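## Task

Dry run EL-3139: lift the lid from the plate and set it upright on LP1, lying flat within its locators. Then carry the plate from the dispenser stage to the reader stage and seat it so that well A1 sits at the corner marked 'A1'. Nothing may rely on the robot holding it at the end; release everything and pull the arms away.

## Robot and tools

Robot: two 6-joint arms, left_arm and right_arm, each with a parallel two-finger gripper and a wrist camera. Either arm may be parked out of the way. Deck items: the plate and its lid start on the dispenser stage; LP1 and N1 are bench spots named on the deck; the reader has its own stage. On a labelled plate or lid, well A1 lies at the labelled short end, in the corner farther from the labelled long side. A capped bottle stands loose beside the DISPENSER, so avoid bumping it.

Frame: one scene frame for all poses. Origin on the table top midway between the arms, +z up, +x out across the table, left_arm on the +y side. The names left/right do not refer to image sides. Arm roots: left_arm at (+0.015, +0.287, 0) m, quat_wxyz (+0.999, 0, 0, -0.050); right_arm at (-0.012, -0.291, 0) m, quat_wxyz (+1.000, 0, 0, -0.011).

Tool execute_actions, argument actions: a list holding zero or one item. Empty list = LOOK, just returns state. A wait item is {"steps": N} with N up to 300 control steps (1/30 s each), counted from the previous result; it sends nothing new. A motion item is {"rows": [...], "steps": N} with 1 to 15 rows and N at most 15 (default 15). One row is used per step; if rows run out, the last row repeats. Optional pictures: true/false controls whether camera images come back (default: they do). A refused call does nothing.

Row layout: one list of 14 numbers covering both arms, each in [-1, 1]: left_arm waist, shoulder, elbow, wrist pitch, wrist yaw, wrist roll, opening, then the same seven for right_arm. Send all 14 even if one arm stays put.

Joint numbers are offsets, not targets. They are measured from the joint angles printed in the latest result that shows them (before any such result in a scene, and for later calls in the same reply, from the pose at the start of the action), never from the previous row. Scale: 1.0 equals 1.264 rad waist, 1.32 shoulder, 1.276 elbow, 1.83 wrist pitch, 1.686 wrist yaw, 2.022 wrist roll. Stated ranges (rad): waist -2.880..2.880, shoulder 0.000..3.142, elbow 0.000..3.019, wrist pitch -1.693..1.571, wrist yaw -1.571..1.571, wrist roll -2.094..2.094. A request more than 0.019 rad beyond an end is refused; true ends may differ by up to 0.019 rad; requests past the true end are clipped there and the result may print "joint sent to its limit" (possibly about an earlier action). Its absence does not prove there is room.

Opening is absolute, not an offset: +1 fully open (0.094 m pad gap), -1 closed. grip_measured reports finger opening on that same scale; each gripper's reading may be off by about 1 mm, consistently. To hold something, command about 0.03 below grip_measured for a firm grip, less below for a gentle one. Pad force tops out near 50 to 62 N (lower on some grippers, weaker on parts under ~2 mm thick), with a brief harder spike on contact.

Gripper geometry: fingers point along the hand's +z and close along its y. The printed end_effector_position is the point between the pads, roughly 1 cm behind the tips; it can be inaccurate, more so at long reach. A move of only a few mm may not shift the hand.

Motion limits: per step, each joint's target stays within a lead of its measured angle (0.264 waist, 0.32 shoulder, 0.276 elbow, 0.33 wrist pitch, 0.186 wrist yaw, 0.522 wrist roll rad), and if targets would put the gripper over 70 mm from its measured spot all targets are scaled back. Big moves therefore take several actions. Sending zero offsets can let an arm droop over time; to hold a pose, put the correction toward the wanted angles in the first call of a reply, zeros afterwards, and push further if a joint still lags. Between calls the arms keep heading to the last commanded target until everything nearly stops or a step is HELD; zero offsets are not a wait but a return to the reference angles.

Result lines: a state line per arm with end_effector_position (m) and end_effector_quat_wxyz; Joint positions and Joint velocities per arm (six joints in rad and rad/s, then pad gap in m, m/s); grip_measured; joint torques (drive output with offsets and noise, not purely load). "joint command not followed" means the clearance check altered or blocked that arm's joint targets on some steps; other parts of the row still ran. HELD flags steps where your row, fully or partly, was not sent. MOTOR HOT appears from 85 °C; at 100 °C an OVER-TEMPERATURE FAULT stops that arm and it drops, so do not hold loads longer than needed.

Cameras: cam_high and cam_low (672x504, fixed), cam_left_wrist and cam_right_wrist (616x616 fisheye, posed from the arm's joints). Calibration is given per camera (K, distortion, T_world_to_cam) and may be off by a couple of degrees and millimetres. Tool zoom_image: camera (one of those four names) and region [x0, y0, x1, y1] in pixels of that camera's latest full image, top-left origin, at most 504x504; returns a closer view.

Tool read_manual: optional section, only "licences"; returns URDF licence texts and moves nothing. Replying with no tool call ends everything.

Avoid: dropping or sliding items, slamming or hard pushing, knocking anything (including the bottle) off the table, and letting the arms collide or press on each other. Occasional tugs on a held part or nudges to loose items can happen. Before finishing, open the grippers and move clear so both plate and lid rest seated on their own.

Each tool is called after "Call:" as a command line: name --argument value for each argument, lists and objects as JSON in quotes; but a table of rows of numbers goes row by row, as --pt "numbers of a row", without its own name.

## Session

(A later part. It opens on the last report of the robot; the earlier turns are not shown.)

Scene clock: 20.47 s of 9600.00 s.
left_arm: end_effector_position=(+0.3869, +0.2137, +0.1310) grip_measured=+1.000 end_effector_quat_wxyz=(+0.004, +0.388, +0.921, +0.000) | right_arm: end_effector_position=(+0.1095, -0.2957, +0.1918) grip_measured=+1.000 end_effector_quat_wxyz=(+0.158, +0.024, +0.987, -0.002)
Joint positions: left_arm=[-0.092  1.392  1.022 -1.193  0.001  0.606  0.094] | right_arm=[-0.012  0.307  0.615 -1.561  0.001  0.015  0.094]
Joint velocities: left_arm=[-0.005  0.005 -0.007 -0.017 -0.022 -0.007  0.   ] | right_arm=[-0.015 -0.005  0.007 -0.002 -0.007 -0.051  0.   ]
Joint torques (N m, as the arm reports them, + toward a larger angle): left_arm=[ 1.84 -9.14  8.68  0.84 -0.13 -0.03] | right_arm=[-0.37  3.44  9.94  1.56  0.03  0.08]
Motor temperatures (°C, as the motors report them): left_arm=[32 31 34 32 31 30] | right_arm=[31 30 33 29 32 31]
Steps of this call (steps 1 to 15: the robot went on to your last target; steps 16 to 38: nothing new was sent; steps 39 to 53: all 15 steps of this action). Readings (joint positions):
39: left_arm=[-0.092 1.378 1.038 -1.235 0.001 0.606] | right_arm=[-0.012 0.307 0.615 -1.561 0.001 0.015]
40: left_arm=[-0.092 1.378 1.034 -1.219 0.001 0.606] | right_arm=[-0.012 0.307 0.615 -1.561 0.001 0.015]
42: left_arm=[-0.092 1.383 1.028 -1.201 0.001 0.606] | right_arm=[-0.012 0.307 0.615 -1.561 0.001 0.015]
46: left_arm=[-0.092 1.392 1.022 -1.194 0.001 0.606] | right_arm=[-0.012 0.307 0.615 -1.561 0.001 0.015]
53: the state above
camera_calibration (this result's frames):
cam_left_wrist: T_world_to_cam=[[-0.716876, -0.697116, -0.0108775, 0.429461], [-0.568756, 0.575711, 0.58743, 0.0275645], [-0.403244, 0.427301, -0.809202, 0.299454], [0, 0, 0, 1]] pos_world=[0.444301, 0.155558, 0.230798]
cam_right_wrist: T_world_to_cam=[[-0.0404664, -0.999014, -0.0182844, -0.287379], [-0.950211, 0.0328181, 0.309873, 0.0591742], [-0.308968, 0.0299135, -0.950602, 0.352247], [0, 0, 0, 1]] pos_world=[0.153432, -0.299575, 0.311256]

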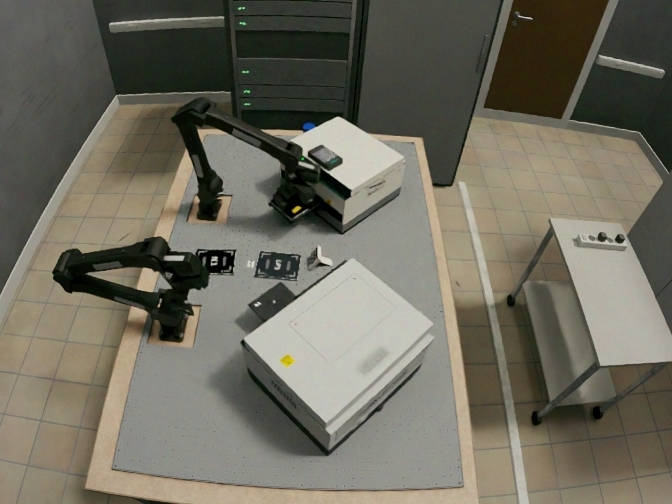

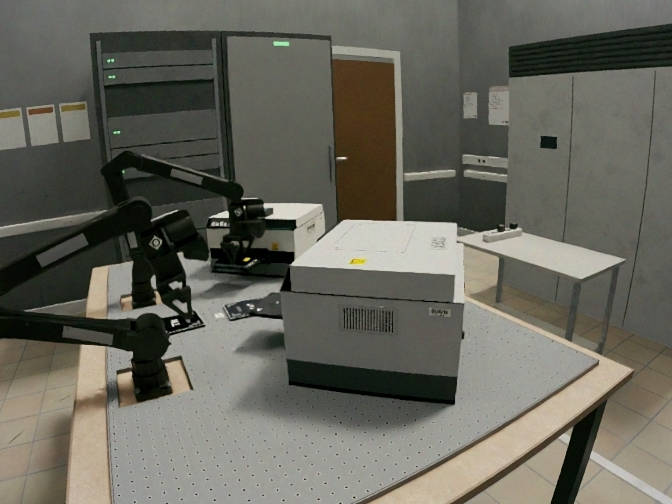

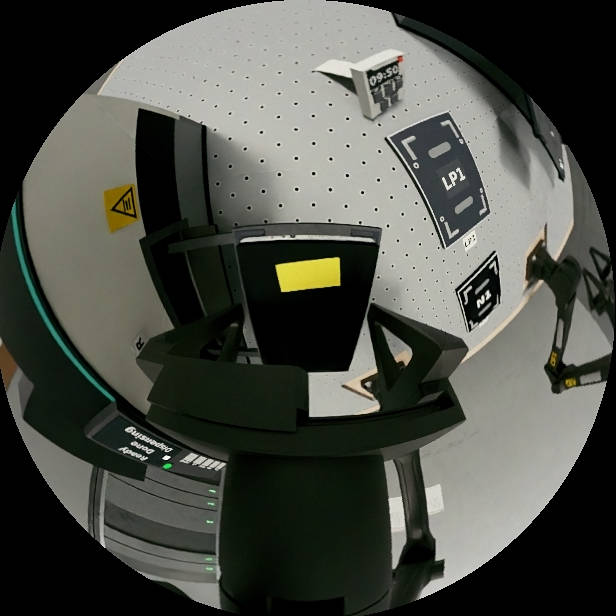

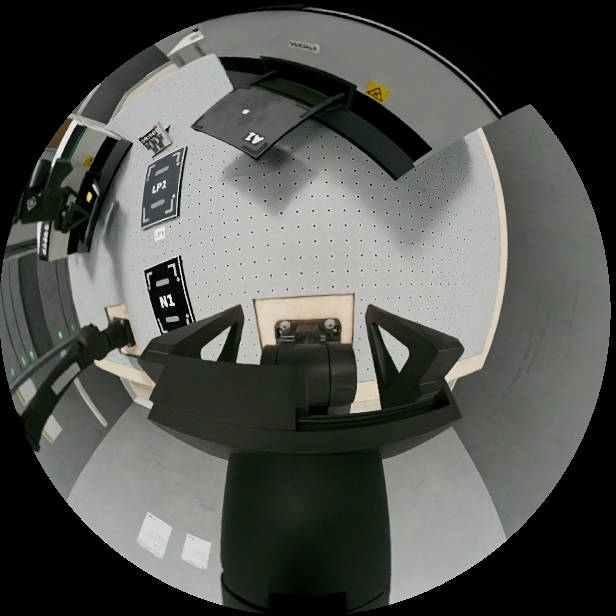

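Call:
execute_actions --actions '[{"rows":[[0,0.017,-0.017,0.016,0,0,1,0,0,0,0,0,0,1]]}]'

Call:
zoom_image --camera "cam_left_wrist" --region '[190, 190, 420, 390]'

Call:
zoom_image --camera "cam_right_wrist" --region '[40, 140, 140, 260]'

Scene clock: 22.30 s of 9600.00 s.
left_arm: end_effector_position=(+0.3828, +0.2145, +0.1224) grip_measured=+1.000 end_effector_quat_wxyz=(-0.003, +0.388, +0.921, -0.001) | right_arm: end_effector_position=(+0.1095, -0.2957, +0.1918) grip_measured=+1.000 end_effector_quat_wxyz=(+0.158, +0.024, +0.987, -0.002)
Joint positions: left_arm=[-0.092  1.398  1.003 -1.181  0.001  0.606  0.094] | right_arm=[-0.012  0.307  0.615 -1.561  0.001  0.015  0.094]
Joint velocities: left_arm=[-0.005  0.005 -0.017 -0.002  0.037  0.037  0.   ] | right_arm=[ 0.005 -0.005 -0.007 -0.012  0.022  0.022  0.   ]
Joint torques (N m, as the arm reports them, + toward a larger angle): left_arm=[ 1.38 -9.46  8.65  0.9  -0.08  0.05] | right_arm=[-0.38  3.46  9.94  1.57  0.03  0.08]
Motor temperatures (°C, as the motors report them): left_arm=[32 31 34 32 31 30] | right_arm=[31 30 33 29 32 31]
Steps of this call (steps 1 to 15: the robot went on to your last target; steps 16 to 40: nothing new was sent; steps 41 to 55: all 15 steps of this action). Readings (joint positions):
41: left_arm=[-0.092 1.392 1.020 -1.190 0.001 0.606] | right_arm=[-0.012 0.307 0.615 -1.561 0.001 0.015]
42: left_arm=[-0.092 1.392 1.017 -1.186 0.001 0.606] | right_arm=[-0.012 0.307 0.615 -1.561 0.001 0.015]
44: left_arm=[-0.092 1.394 1.010 -1.182 0.001 0.606] | right_arm=[-0.012 0.307 0.615 -1.561 0.001 0.015]
48: left_arm=[-0.092 1.398 1.003 -1.181 0.001 0.606] | right_arm=[-0.012 0.307 0.615 -1.561 0.001 0.015]
55: the state above
camera_calibration (this result's frames):
cam_left_wrist: T_world_to_cam=[[-0.716966, -0.697099, -0.00369452, 0.426104], [-0.561445, 0.574289, 0.595795, 0.0263041], [-0.413206, 0.429239, -0.803128, 0.293084], [0, 0, 0, 1]] pos_world=[0.441375, 0.156128, 0.221286]
cam_right_wrist: T_world_to_cam=[[-0.0404664, -0.999014, -0.0182844, -0.287379], [-0.950211, 0.0328181, 0.309873, 0.0591742], [-0.308968, 0.0299135, -0.950602, 0.352247], [0, 0, 0, 1]] pos_world=[0.153432, -0.299575, 0.311256]

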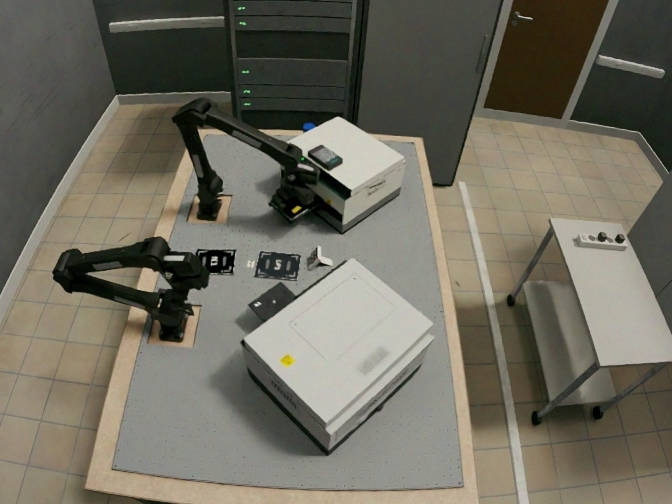

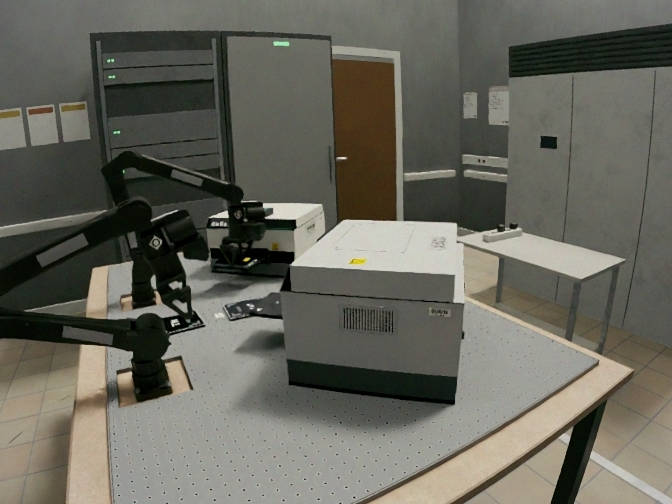

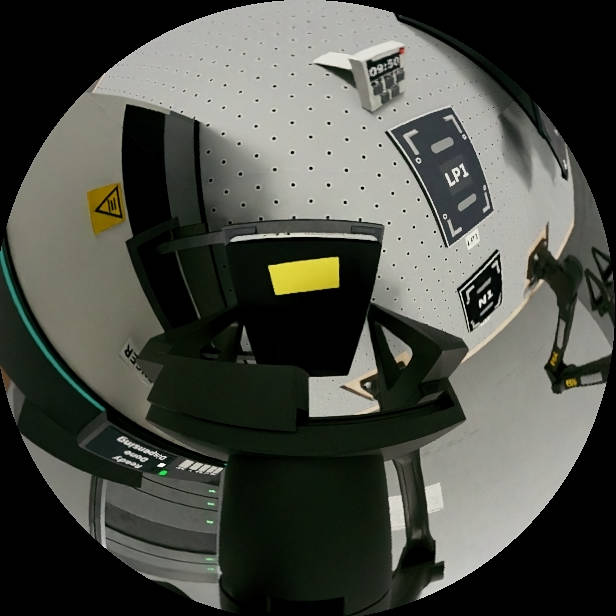

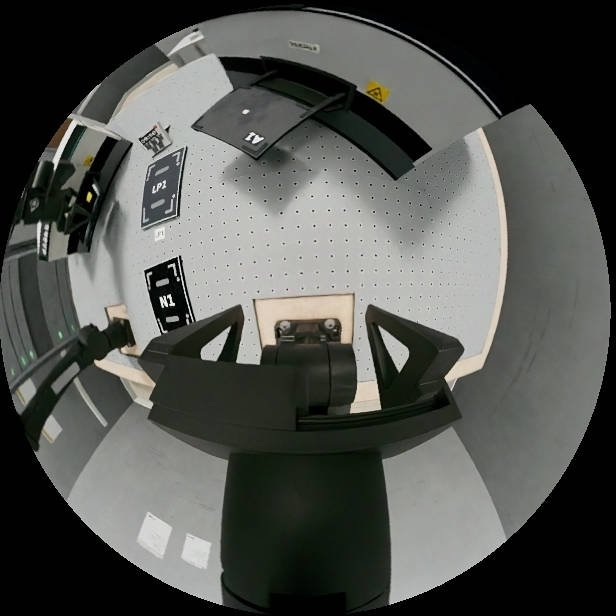

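Region (190, 190, 420, 390) of cam_left_wrist's 616x616 image, scaled by 2.191, with more detail than that image has; it fills the top 438 rows of this view, and the rest is white.

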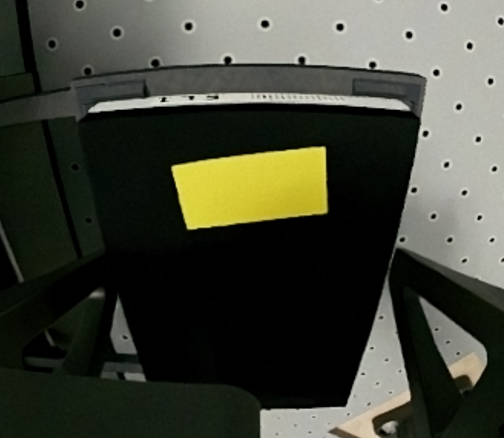

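Region (40, 140, 140, 260) of cam_right_wrist's 616x616 image, scaled by 4.200, with more detail than that image has.

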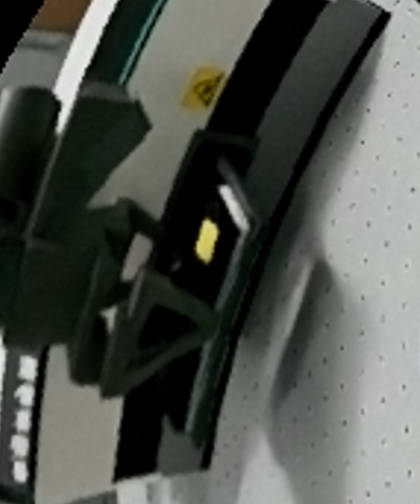

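Call:
execute_actions --actions '[{"rows":[[0,0.008,0.01,0.022,0,0,1,0,0,0,0,0,0,1]]}]'

Call:
zoom_image --camera "cam_left_wrist" --region '[190, 190, 420, 390]'

Scene clock: 23.43 s of 9600.00 s.
left_arm: end_effector_position=(+0.3885, +0.2134, +0.1224) grip_measured=+1.000 end_effector_quat_wxyz=(+0.009, +0.388, +0.921, +0.001) | right_arm: end_effector_position=(+0.1095, -0.2957, +0.1918) grip_measured=+1.000 end_effector_quat_wxyz=(+0.158, +0.024, +0.987, -0.002)
Joint positions: left_arm=[-0.092  1.398  1.003 -1.158  0.001  0.606  0.094] | right_arm=[-0.012  0.307  0.615 -1.561  0.001  0.015  0.094]
Joint velocities: left_arm=[-0.005 -0.015  0.002 -0.002 -0.037  0.022  0.   ] | right_arm=[-0.015 -0.015 -0.002 -0.012  0.037 -0.081  0.   ]
Joint torques (N m, as the arm reports them, + toward a larger angle): left_arm=[ 2.17 -9.51  9.65  0.98 -0.09  0.05] | right_arm=[-0.4   3.46  9.95  1.57  0.03  0.08]
Motor temperatures (°C, as the motors report them): left_arm=[32 31 34 32 31 30] | right_arm=[31 30 33 29 32 31]
Steps of this call (steps 1 to 15: the robot went on to your last target; steps 16 to 19: nothing new was sent; steps 20 to 34: all 15 steps of this action). Readings (joint positions):
20: left_arm=[-0.092 1.398 1.003 -1.178 0.001 0.606] | right_arm=[-0.012 0.307 0.615 -1.561 0.001 0.015]
21: left_arm=[-0.092 1.398 1.003 -1.171 0.001 0.606] | right_arm=[-0.012 0.307 0.615 -1.561 0.001 0.015]
23: left_arm=[-0.092 1.398 1.003 -1.161 0.001 0.606] | right_arm=[-0.012 0.307 0.615 -1.561 0.001 0.015]
27: left_arm=[-0.092 1.398 1.003 -1.158 0.001 0.606] | right_arm=[-0.012 0.307 0.615 -1.561 0.001 0.015]
34: the state above
camera_calibration (this result's frames):
cam_left_wrist: T_world_to_cam=[[-0.716723, -0.697146, -0.0171884, 0.430991], [-0.575095, 0.576945, 0.580001, 0.0367971], [-0.394429, 0.425585, -0.814434, 0.290814], [0, 0, 0, 1]] pos_world=[0.444768, 0.155467, 0.222914]
cam_right_wrist: T_world_to_cam=[[-0.0404664, -0.999014, -0.0182844, -0.287379], [-0.950211, 0.0328181, 0.309873, 0.0591742], [-0.308968, 0.0299135, -0.950602, 0.352247], [0, 0, 0, 1]] pos_world=[0.153432, -0.299575, 0.311256]

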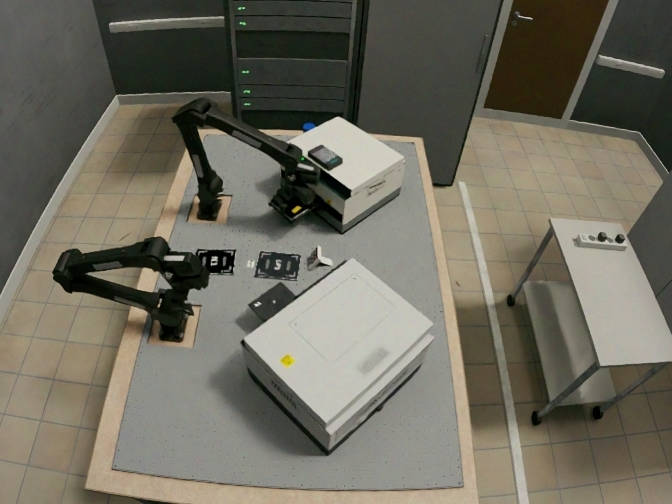

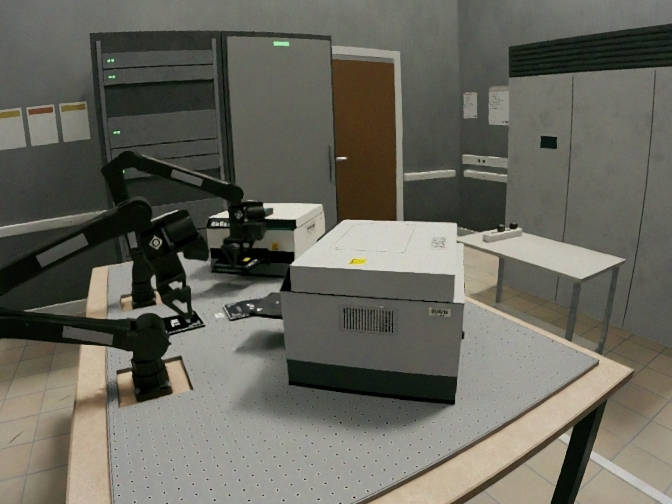

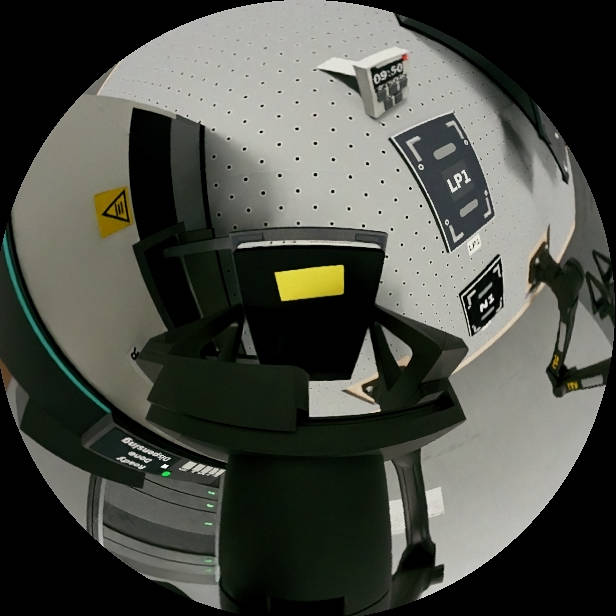

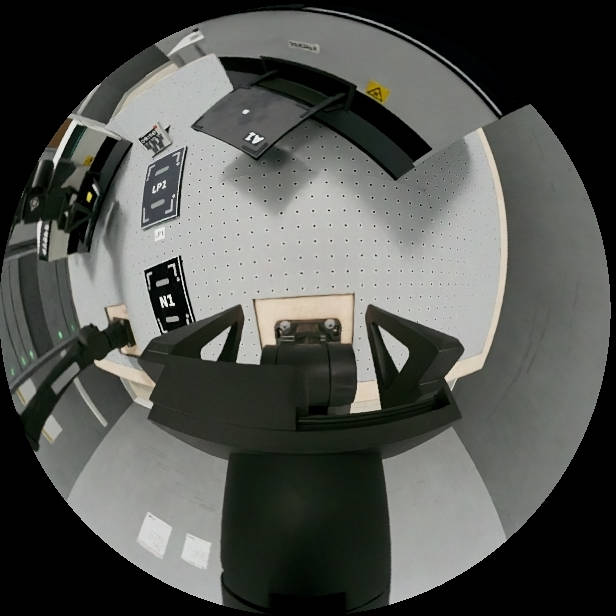

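Region (190, 190, 420, 390) of cam_left_wrist's 616x616 image, scaled by 2.191, with more detail than that image has; it fills the top 438 rows of this view, and the rest is white.

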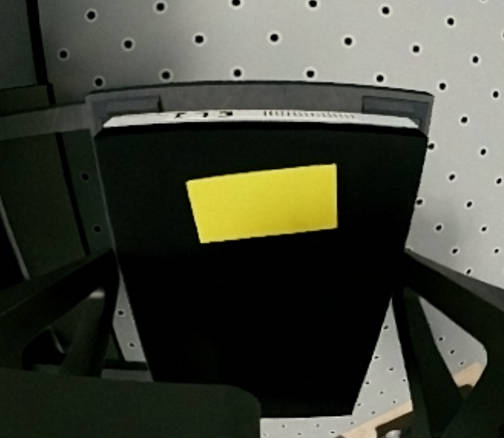

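Call:
execute_actions --actions '[{"rows":[[0,0.008,0.01,0.005,0,0,0.78,0,0,0,0,0,0,1]]}]'

Call:
zoom_image --camera "cam_low" --region '[205, 235, 275, 285]'

Scene clock: 24.60 s of 9600.00 s.
left_arm: end_effector_position=(+0.3883, +0.2125, +0.1224) grip_measured=+0.800 end_effector_quat_wxyz=(+0.009, +0.388, +0.921, -0.001) | right_arm: end_effector_position=(+0.1095, -0.2957, +0.1918) grip_measured=+1.000 end_effector_quat_wxyz=(+0.158, +0.024, +0.987, -0.002)
Joint positions: left_arm=[-0.092  1.398  1.003 -1.158  0.006  0.606  0.085] | right_arm=[-0.012  0.307  0.615 -1.561  0.001  0.015  0.094]
Joint velocities: left_arm=[ 0.005  0.005 -0.002 -0.007  0.037 -0.066 -0.   ] | right_arm=[-0.015 -0.005  0.007  0.017  0.051 -0.022  0.   ]
Joint torques (N m, as the arm reports them, + toward a larger angle): left_arm=[ 1.34 -9.5   9.99  0.54 -0.29  0.08] | right_arm=[-0.39  3.45  9.95  1.57  0.03  0.08]
Motor temperatures (°C, as the motors report them): left_arm=[32 31 34 32 31 30] | right_arm=[31 30 33 29 32 31]
Steps of this call (steps 1 to 15: the robot went on to your last target; steps 16 to 20: nothing new was sent; steps 21 to 35: all 15 steps of this action). Readings (joint positions):
21: left_arm=[-0.092 1.398 1.003 -1.158 0.001 0.606] | right_arm=[-0.012 0.307 0.615 -1.561 0.001 0.015]
22: left_arm=[-0.092 1.398 1.003 -1.158 0.005 0.606] | right_arm=[-0.012 0.307 0.615 -1.561 0.001 0.015]
24: left_arm=[-0.092 1.398 1.003 -1.158 0.006 0.606] | right_arm=[-0.012 0.307 0.615 -1.561 0.001 0.015]
28: left_arm=[-0.092 1.398 1.003 -1.158 0.006 0.606] | right_arm=[-0.012 0.307 0.615 -1.561 0.001 0.015]
35: the state above
camera_calibration (this result's frames):
cam_left_wrist: T_world_to_cam=[[-0.7168, -0.697155, -0.0131165, 0.429824], [-0.574494, 0.579814, 0.57773, 0.0366197], [-0.395163, 0.421653, -0.816122, 0.292435], [0, 0, 0, 1]] pos_world=[0.444695, 0.155115, 0.223144]
cam_right_wrist: T_world_to_cam=[[-0.0404664, -0.999014, -0.0182844, -0.287379], [-0.950211, 0.0328181, 0.309873, 0.0591742], [-0.308968, 0.0299135, -0.950602, 0.352247], [0, 0, 0, 1]] pos_world=[0.153432, -0.299575, 0.311256]

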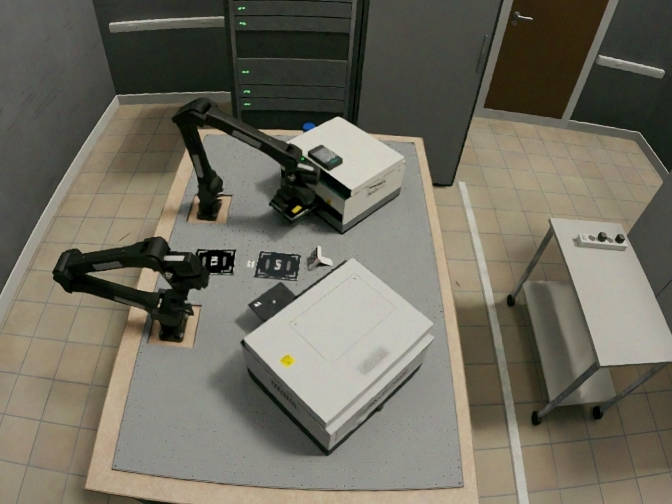

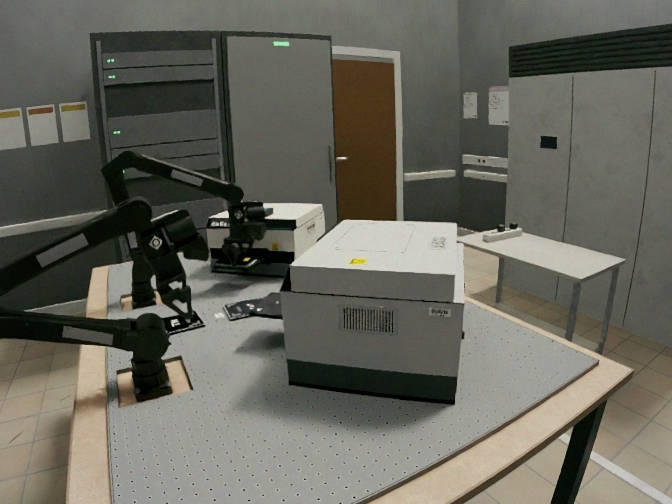

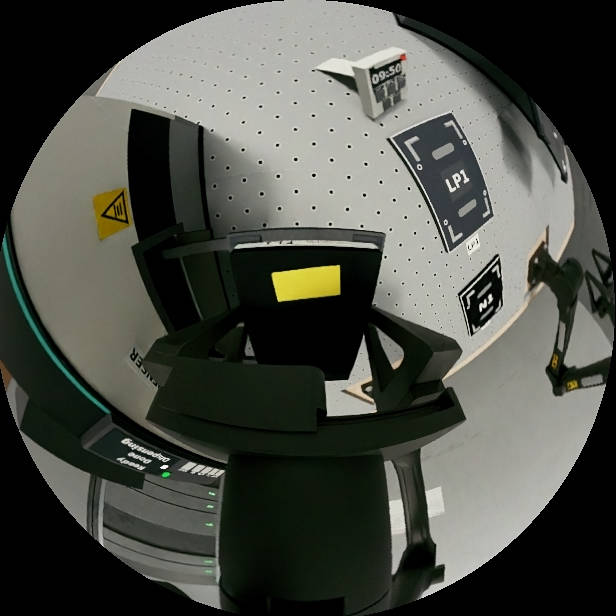

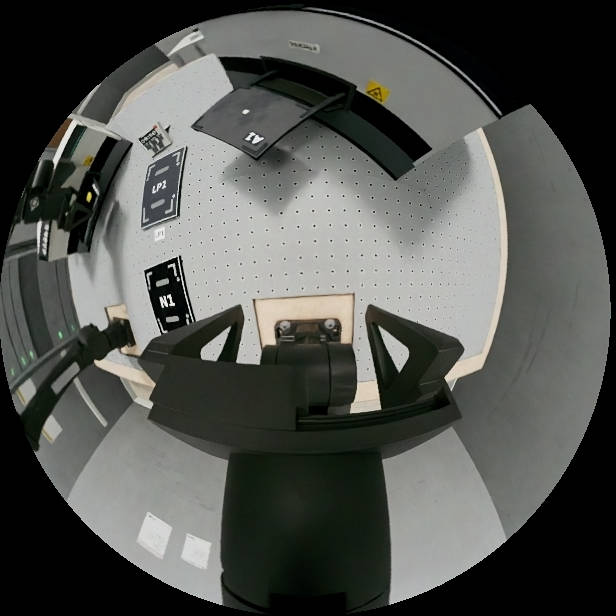

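Region (205, 235, 275, 285) of cam_low's 672x504 image, scaled by 7.200, with more detail than that image has; it fills the top 360 rows of this view, and the rest is white.

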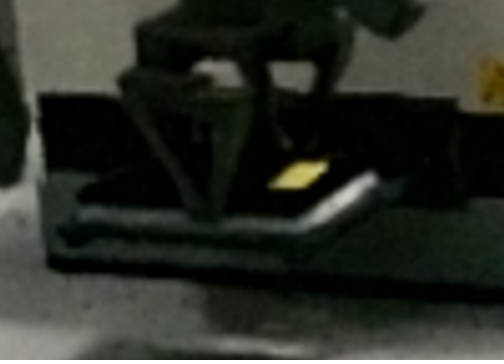

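Call:
execute_actions --actions '[{"rows":[[0,0,0.03,0,0,0,0.77,0,0,0,0,0,0,1],[0,-0.01,0.04,-0.01,0,0,0.77,0,0,0,0,0,0,1],[0,-0.014,0.048,-0.018,0,0,0.77,0,0,0,0,0,0,1],[0,-0.018,0.056,-0.026,0,0,0.77,0,0,0,0,0,0,1],[0,-0.022,0.064,-0.034,0,0,0.77,0,0,0,0,0,0,1],[0,-0.026,0.072,-0.042,0,0,0.77,0,0,0,0,0,0,1],[0,-0.03,0.08,-0.05,0,0,0.77,0,0,0,0,0,0,1],[0,-0.034,0.088,-0.058,0,0,0.77,0,0,0,0,0,0,1]]}]'

Call:
zoom_image --camera "cam_low" --region '[195, 220, 285, 285]'

Scene clock: 26.20 s of 9600.00 s.
left_arm: end_effector_position=(+0.3889, +0.2122, +0.1540) grip_measured=+0.800 end_effector_quat_wxyz=(+0.009, +0.389, +0.921, -0.002) | right_arm: end_effector_position=(+0.1095, -0.2957, +0.1918) grip_measured=+1.000 end_effector_quat_wxyz=(+0.158, +0.024, +0.987, -0.002)
Joint positions: left_arm=[-0.092  1.371  1.064 -1.247  0.007  0.606  0.085] | right_arm=[-0.012  0.307  0.615 -1.561  0.001  0.015  0.094]
Joint velocities: left_arm=[-0.005 -0.054 -0.002 -0.017  0.022  0.022 -0.001] | right_arm=[-0.015 -0.015 -0.002 -0.007  0.022  0.022  0.   ]
Joint torques (N m, as the arm reports them, + toward a larger angle): left_arm=[  1.94 -11.2   13.26  -0.47  -0.11   0.  ] | right_arm=[-0.37  3.43  9.94  1.56  0.03  0.08]
Motor temperatures (°C, as the motors report them): left_arm=[32 31 34 32 31 30] | right_arm=[31 30 33 29 32 31]
Steps of this call (steps 1 to 15: the robot went on to your last target; steps 16 to 33: nothing new was sent; steps 34 to 48: all 15 steps of this action). Readings (joint positions):
34: left_arm=[-0.092 1.398 1.003 -1.158 0.006 0.606] | right_arm=[-0.012 0.307 0.615 -1.561 0.001 0.015]
35: left_arm=[-0.092 1.398 1.003 -1.158 0.006 0.606] | right_arm=[-0.012 0.307 0.615 -1.561 0.001 0.015]
37: left_arm=[-0.092 1.398 1.006 -1.168 0.007 0.606] | right_arm=[-0.012 0.307 0.615 -1.561 0.001 0.015]
41: left_arm=[-0.092 1.395 1.032 -1.220 0.007 0.606] | right_arm=[-0.012 0.307 0.615 -1.561 0.001 0.015]
48: the state above
camera_calibration (this result's frames):
cam_left_wrist: T_world_to_cam=[[-0.716836, -0.697152, -0.0112107, 0.430098], [-0.573662, 0.580568, 0.577801, 0.0183853], [-0.396306, 0.420619, -0.816101, 0.319298], [0, 0, 0, 1]] pos_world=[0.445396, 0.154866, 0.254778]
cam_right_wrist: T_world_to_cam=[[-0.0404664, -0.999014, -0.0182844, -0.287379], [-0.950211, 0.0328181, 0.309873, 0.0591742], [-0.308968, 0.0299135, -0.950602, 0.352247], [0, 0, 0, 1]] pos_world=[0.153432, -0.299575, 0.311256]

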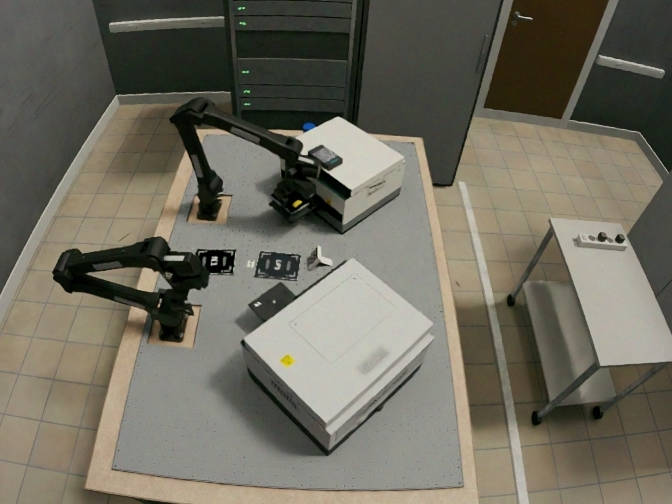

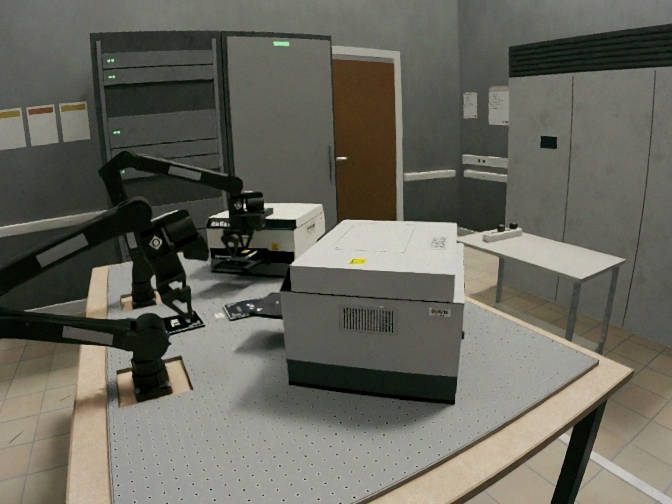

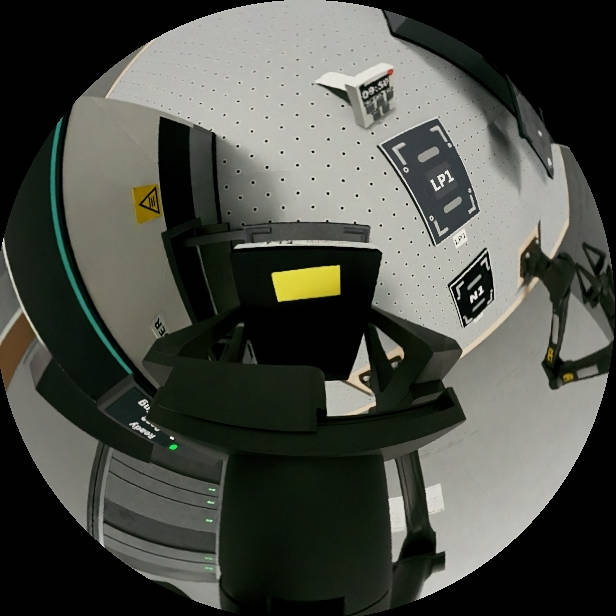

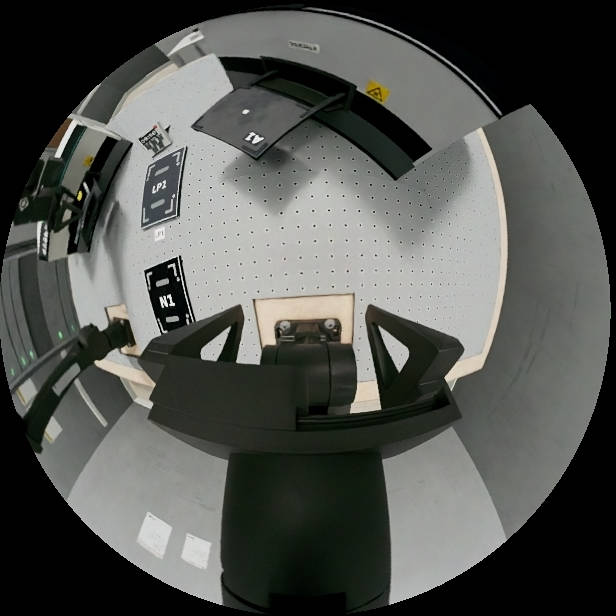

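Region (195, 220, 285, 285) of cam_low's 672x504 image, scaled by 5.600, with more detail than that image has.

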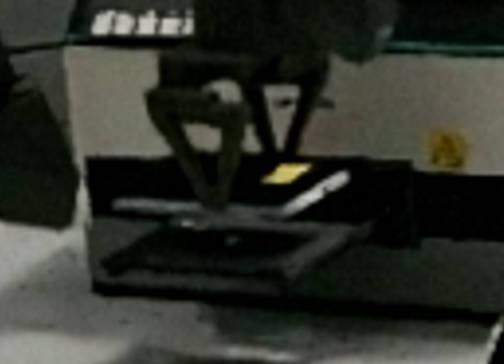

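Call:
execute_actions --actions '[{"rows":[[-0.04,0,0.035,0,0,0.02,0.77,-0.05,0,0,0,0,0,1],[-0.06,0,0.035,0,0,0.04,0.77,-0.1,0,0,0,0,0,1],[-0.08,0,0.035,0,0,0.05,0.77,-0.1,0,0,0,0,0,1],[-0.11,0,0.035,0,0,0.06,0.77,-0.15,0,0,0,0,0,1],[-0.14,0,0.035,0,0,0.08,0.77,-0.2,0,0,0,0,0,1],[-0.17,0,0.035,0,0,0.1,0.77,-0.25,0,0,0,0,0,1],[-0.2,0,0.035,0,0,0.12,0.77,-0.3,0,0,0,0,0,1],[-0.23,0,0.035,0,0,0.14,0.77,-0.35,0,0,0,0,0,1],[-0.26,0,0.035,0,0,0.16,0.77,-0.4,0,0,0,0,0,1],[-0.29,0,0.035,0,0,0.18,0.77,-0.4,0,0,0,0,0,1],[-0.32,0,0.035,0,0,0.2,0.77,-0.4,0,0,0,0,0,1],[-0.35,0,0.035,0,0,0.22,0.77,-0.4,0,0,0,0,0,1],[-0.38,0,0.035,0,0,0.24,0.77,-0.4,0,0,0,0,0,1],[-0.41,0,0.035,0,0,0.26,0.77,-0.4,0,0,0,0,0,1],[-0.637,0,0.035,0,0,0.375,0.77,-0.4,0,0,0,0,0,1]]}]' --pictures false

Call:
execute_actions --actions '[{"steps":20}]' --pictures false

Call:
execute_actions --actions '[{"rows":[[0,0.03,0.08,-0.01,0,0,0.77,0,0,0,0,0,0,1],[0,0.06,0.12,-0.02,0,0,0.77,0,0,0,0,0,0,1],[0,0.09,0.17,-0.03,0,0,0.77,0,0,0,0,0,0,1],[0,0.12,0.21,-0.04,0,0,0.77,0,0,0,0,0,0,1],[0,0.15,0.26,-0.05,0,0,0.77,0,0,0,0,0,0,1],[0,0.18,0.3,-0.06,0,0,0.77,0,0,0,0,0,0,1],[0,0.21,0.35,-0.07,0,0,0.77,0,0,0,0,0,0,1],[0,0.24,0.39,-0.08,0,0,0.77,0,0,0,0,0,0,1],[0,0.27,0.44,-0.09,0,0,0.77,0,0,0,0,0,0,1],[0,0.3,0.48,-0.1,0,0,0.77,0,0,0,0,0,0,1],[0,0.33,0.53,-0.11,0,0,0.77,0,0,0,0,0,0,1],[0,0.36,0.57,-0.12,0,0,0.77,0,0,0,0,0,0,1],[0,0.39,0.61,-0.13,0,0,0.77,0,0,0,0,0,0,1],[0,0.42,0.65,-0.135,0,0,0.77,0,0,0,0,0,0,1],[0,0.46,0.705,-0.14,0,0,0.77,0,0,0,0,0,0,1]]}]' --pictures false

Call:
execute_actions --actions '[{"steps":25}]'

Scene clock: 32.50 s of 9600.00 s.
left_arm: end_effector_position=(+0.3095, +0.0451, +0.1543) grip_measured=+0.800 end_effector_quat_wxyz=(+0.008, +0.748, +0.664, -0.001) | right_arm: end_effector_position=(+0.0911, -0.3556, +0.1918) grip_measured=+1.000 end_effector_quat_wxyz=(+0.152, +0.277, +0.948, -0.042)
Joint positions: left_arm=[-0.583  1.37   1.064 -1.249  0.005  1.006  0.085] | right_arm=[-0.531  0.307  0.615 -1.561  0.001  0.015  0.094]
Joint velocities: left_arm=[-1.294  0.005 -0.002 -0.012 -0.125  1.443  0.   ] | right_arm=[ 0.005 -0.015  0.002 -0.002  0.037 -0.022  0.   ]
Joint torques (N m, as the arm reports them, + toward a larger angle): left_arm=[ -2.28 -10.38  11.78   0.28   0.25   0.14] | right_arm=[1.07 3.46 9.94 1.57 0.04 0.08]
Motor temperatures (°C, as the motors report them): left_arm=[32 31 35 32 31 30] | right_arm=[31 30 33 29 32 31]
Steps of this call (steps 1 to 15: the robot went on to your last target; steps 16 to 90: nothing new was sent; then 2.80 s passed at rest; steps 91 to 105: all 15 steps of this action). Readings (joint positions):
91: left_arm=[-0.094 1.370 1.064 -1.249 0.007 0.610] | right_arm=[-0.015 0.307 0.615 -1.561 0.001 0.015]
92: left_arm=[-0.101 1.370 1.064 -1.249 0.006 0.620] | right_arm=[-0.032 0.307 0.615 -1.561 0.000 0.015]
94: left_arm=[-0.134 1.370 1.064 -1.249 0.005 0.649] | right_arm=[-0.098 0.307 0.615 -1.561 0.000 0.015]
98: left_arm=[-0.280 1.370 1.064 -1.249 0.005 0.747] | right_arm=[-0.322 0.307 0.615 -1.561 0.000 0.015]
105: the state above

Scene clock: 33.17 s of 9600.00 s.
left_arm: end_effector_position=(+0.2170, -0.0362, +0.1543) grip_measured=+0.800 end_effector_quat_wxyz=(+0.009, +0.924, +0.383, -0.003) | right_arm: end_effector_position=(+0.0911, -0.3555, +0.1918) grip_measured=+1.000 end_effector_quat_wxyz=(+0.152, +0.277, +0.948, -0.042)
Joint positions: left_arm=[-0.906  1.37   1.064 -1.249  0.009  1.349  0.085] | right_arm=[-0.531  0.307  0.615 -1.561  0.001  0.015  0.094]
Joint velocities: left_arm=[-0.005  0.005 -0.012  0.022  0.022  0.051 -0.001] | right_arm=[-0.005  0.005 -0.002  0.012 -0.066 -0.022  0.   ]
Joint torques (N m, as the arm reports them, + toward a larger angle): left_arm=[ 2.59 -9.69 12.78  0.09 -0.12  0.13] | right_arm=[0.73 3.43 9.94 1.56 0.03 0.08]
Motor temperatures (°C, as the motors report them): left_arm=[32 31 35 32 31 30] | right_arm=[31 30 33 29 32 31]
Steps of this call (steps 1 to 20: the robot went on to your last target). Readings (joint positions):
1: left_arm=[-0.630 1.370 1.064 -1.249 0.004 1.052] | right_arm=[-0.531 0.307 0.615 -1.561 0.001 0.015]
2: left_arm=[-0.683 1.370 1.064 -1.249 0.004 1.092] | right_arm=[-0.531 0.307 0.615 -1.561 0.001 0.015]
4: left_arm=[-0.798 1.370 1.064 -1.249 0.005 1.173] | right_arm=[-0.531 0.307 0.615 -1.561 0.001 0.015]
8: left_arm=[-0.935 1.370 1.064 -1.249 0.013 1.282] | right_arm=[-0.531 0.307 0.615 -1.561 0.001 0.015]
20: the state above

Scene clock: 33.67 s of 9600.00 s.
left_arm: end_effector_position=(+0.3307, -0.2157, +0.2052) grip_measured=+0.800 end_effector_quat_wxyz=(+0.027, +0.923, +0.383, +0.000) | right_arm: end_effector_position=(+0.0911, -0.3555, +0.1918) grip_measured=+1.000 end_effector_quat_wxyz=(+0.152, +0.277, +0.948, -0.042)
Joint positions: left_arm=[-0.906  1.871  1.815 -1.461  0.009  1.349  0.085] | right_arm=[-0.531  0.307  0.615 -1.561  0.001  0.015  0.094]
Joint velocities: left_arm=[ 0.015  1.177  1.541 -0.491  0.022  0.081 -0.001] | right_arm=[-0.015 -0.015 -0.007  0.012  0.037 -0.066  0.   ]
Joint torques (N m, as the arm reports them, + toward a larger angle): left_arm=[  1.38 -15.32  14.32  -0.06  -0.03   0.05] | right_arm=[-0.4   3.45  9.95  1.57  0.03  0.08]
Motor temperatures (°C, as the motors report them): left_arm=[32 31 35 32 31 30] | right_arm=[31 30 33 29 32 31]
Steps of this call (steps 1 to 15: all 15 steps of this action). Readings (joint positions):
1: left_arm=[-0.906 1.371 1.067 -1.251 0.009 1.349] | right_arm=[-0.531 0.307 0.615 -1.561 0.001 0.015]
2: left_arm=[-0.906 1.379 1.079 -1.259 0.009 1.349] | right_arm=[-0.531 0.307 0.615 -1.561 0.001 0.015]
4: left_arm=[-0.906 1.424 1.147 -1.290 0.009 1.349] | right_arm=[-0.531 0.307 0.615 -1.561 0.001 0.015]
8: left_arm=[-0.906 1.577 1.379 -1.344 0.009 1.349] | right_arm=[-0.531 0.307 0.615 -1.561 0.001 0.015]
15: the state above

Scene clock: 34.50 s of 9600.00 s.
left_arm: end_effector_position=(+0.3450, -0.2383, +0.1745) grip_measured=+0.800 end_effector_quat_wxyz=(+0.004, +0.924, +0.383, -0.004) | right_arm: end_effector_position=(+0.0911, -0.3555, +0.1918) grip_measured=+1.000 end_effector_quat_wxyz=(+0.152, +0.277, +0.948, -0.042)
Joint positions: left_arm=[-0.906  1.989  1.915 -1.49   0.009  1.349  0.085] | right_arm=[-0.531  0.307  0.615 -1.561  0.001  0.015  0.094]
Joint velocities: left_arm=[ 0.005 -0.005 -0.012  0.002 -0.037 -0.022 -0.001] | right_arm=[-0.015 -0.005 -0.012  0.007  0.007 -0.007  0.   ]
Joint torques (N m, as the arm reports them, + toward a larger angle): left_arm=[  1.36 -19.92  13.41  -0.29  -0.03  -0.01] | right_arm=[-0.39  3.47  9.93  1.56  0.03  0.08]
Motor temperatures (°C, as the motors report them): left_arm=[32 31 35 32 31 30] | right_arm=[31 30 33 29 32 31]
Steps of this call (steps 1 to 25: the robot went on to your last target). Readings (joint positions):
1: left_arm=[-0.906 1.908 1.864 -1.472 0.009 1.349] | right_arm=[-0.531 0.307 0.615 -1.561 0.001 0.015]
2: left_arm=[-0.906 1.938 1.897 -1.473 0.009 1.349] | right_arm=[-0.531 0.307 0.615 -1.561 0.001 0.015]
4: left_arm=[-0.906 1.970 1.915 -1.473 0.009 1.349] | right_arm=[-0.531 0.307 0.615 -1.561 0.001 0.015]
8: left_arm=[-0.906 1.990 1.915 -1.488 0.009 1.349] | right_arm=[-0.531 0.307 0.615 -1.561 0.001 0.015]
25: the state above
camera_calibration (this result's frames):
cam_left_wrist: T_world_to_cam=[[-0.706546, 0.707576, -0.0113711, 0.416015], [0.569473, 0.578036, 0.584445, -0.153248], [0.420112, 0.406461, -0.811354, 0.222229], [0, 0, 0, 1]] pos_world=[0.287843, -0.296107, 0.274601]
cam_right_wrist: T_world_to_cam=[[-0.53082, -0.847287, -0.0182844, -0.249327], [-0.808711, 0.499965, 0.309873, 0.19686], [-0.25341, 0.179274, -0.950602, 0.396398], [0, 0, 0, 1]] pos_world=[0.127306, -0.380738, 0.311256]

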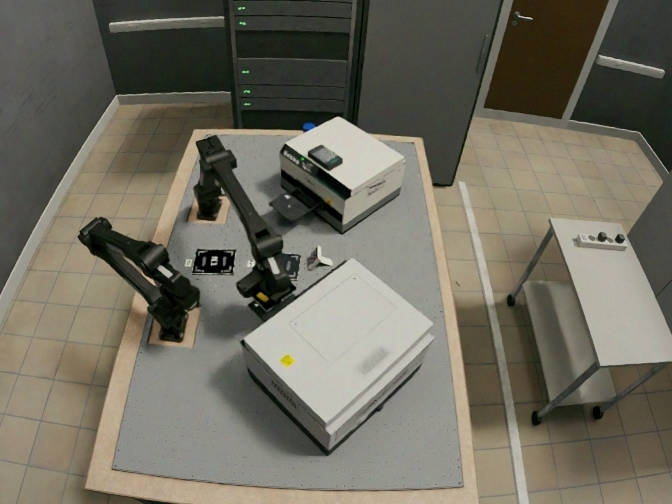

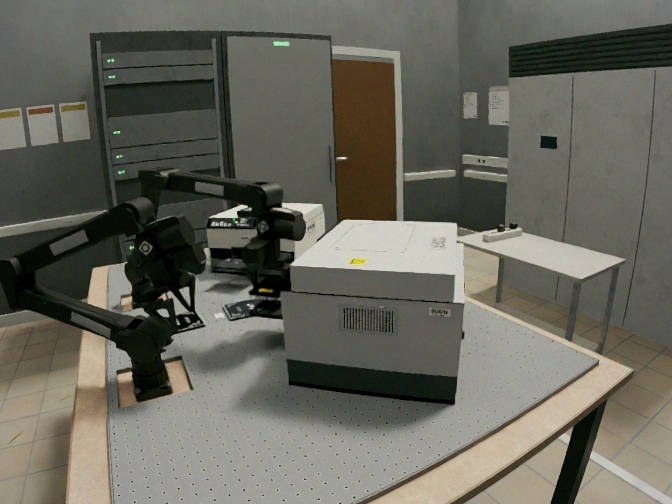

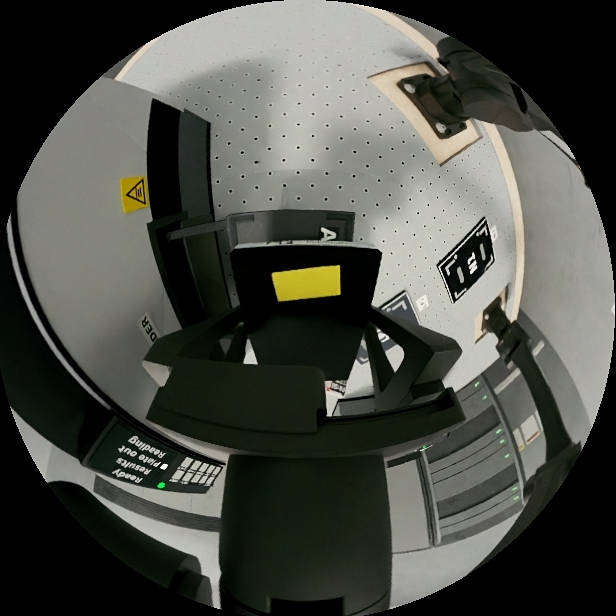

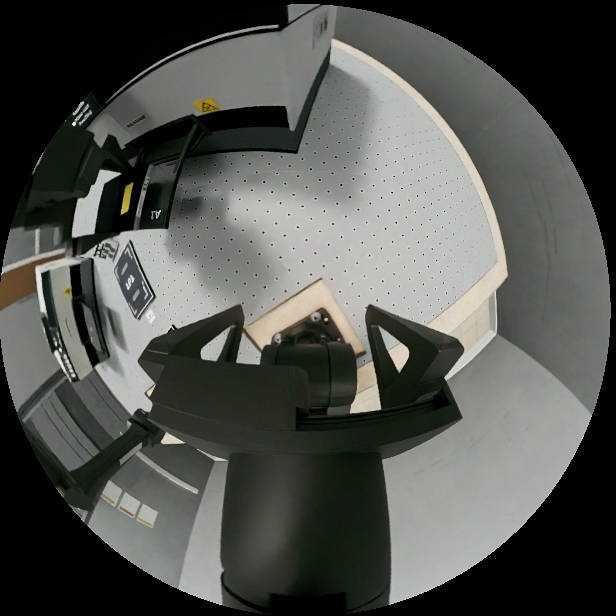

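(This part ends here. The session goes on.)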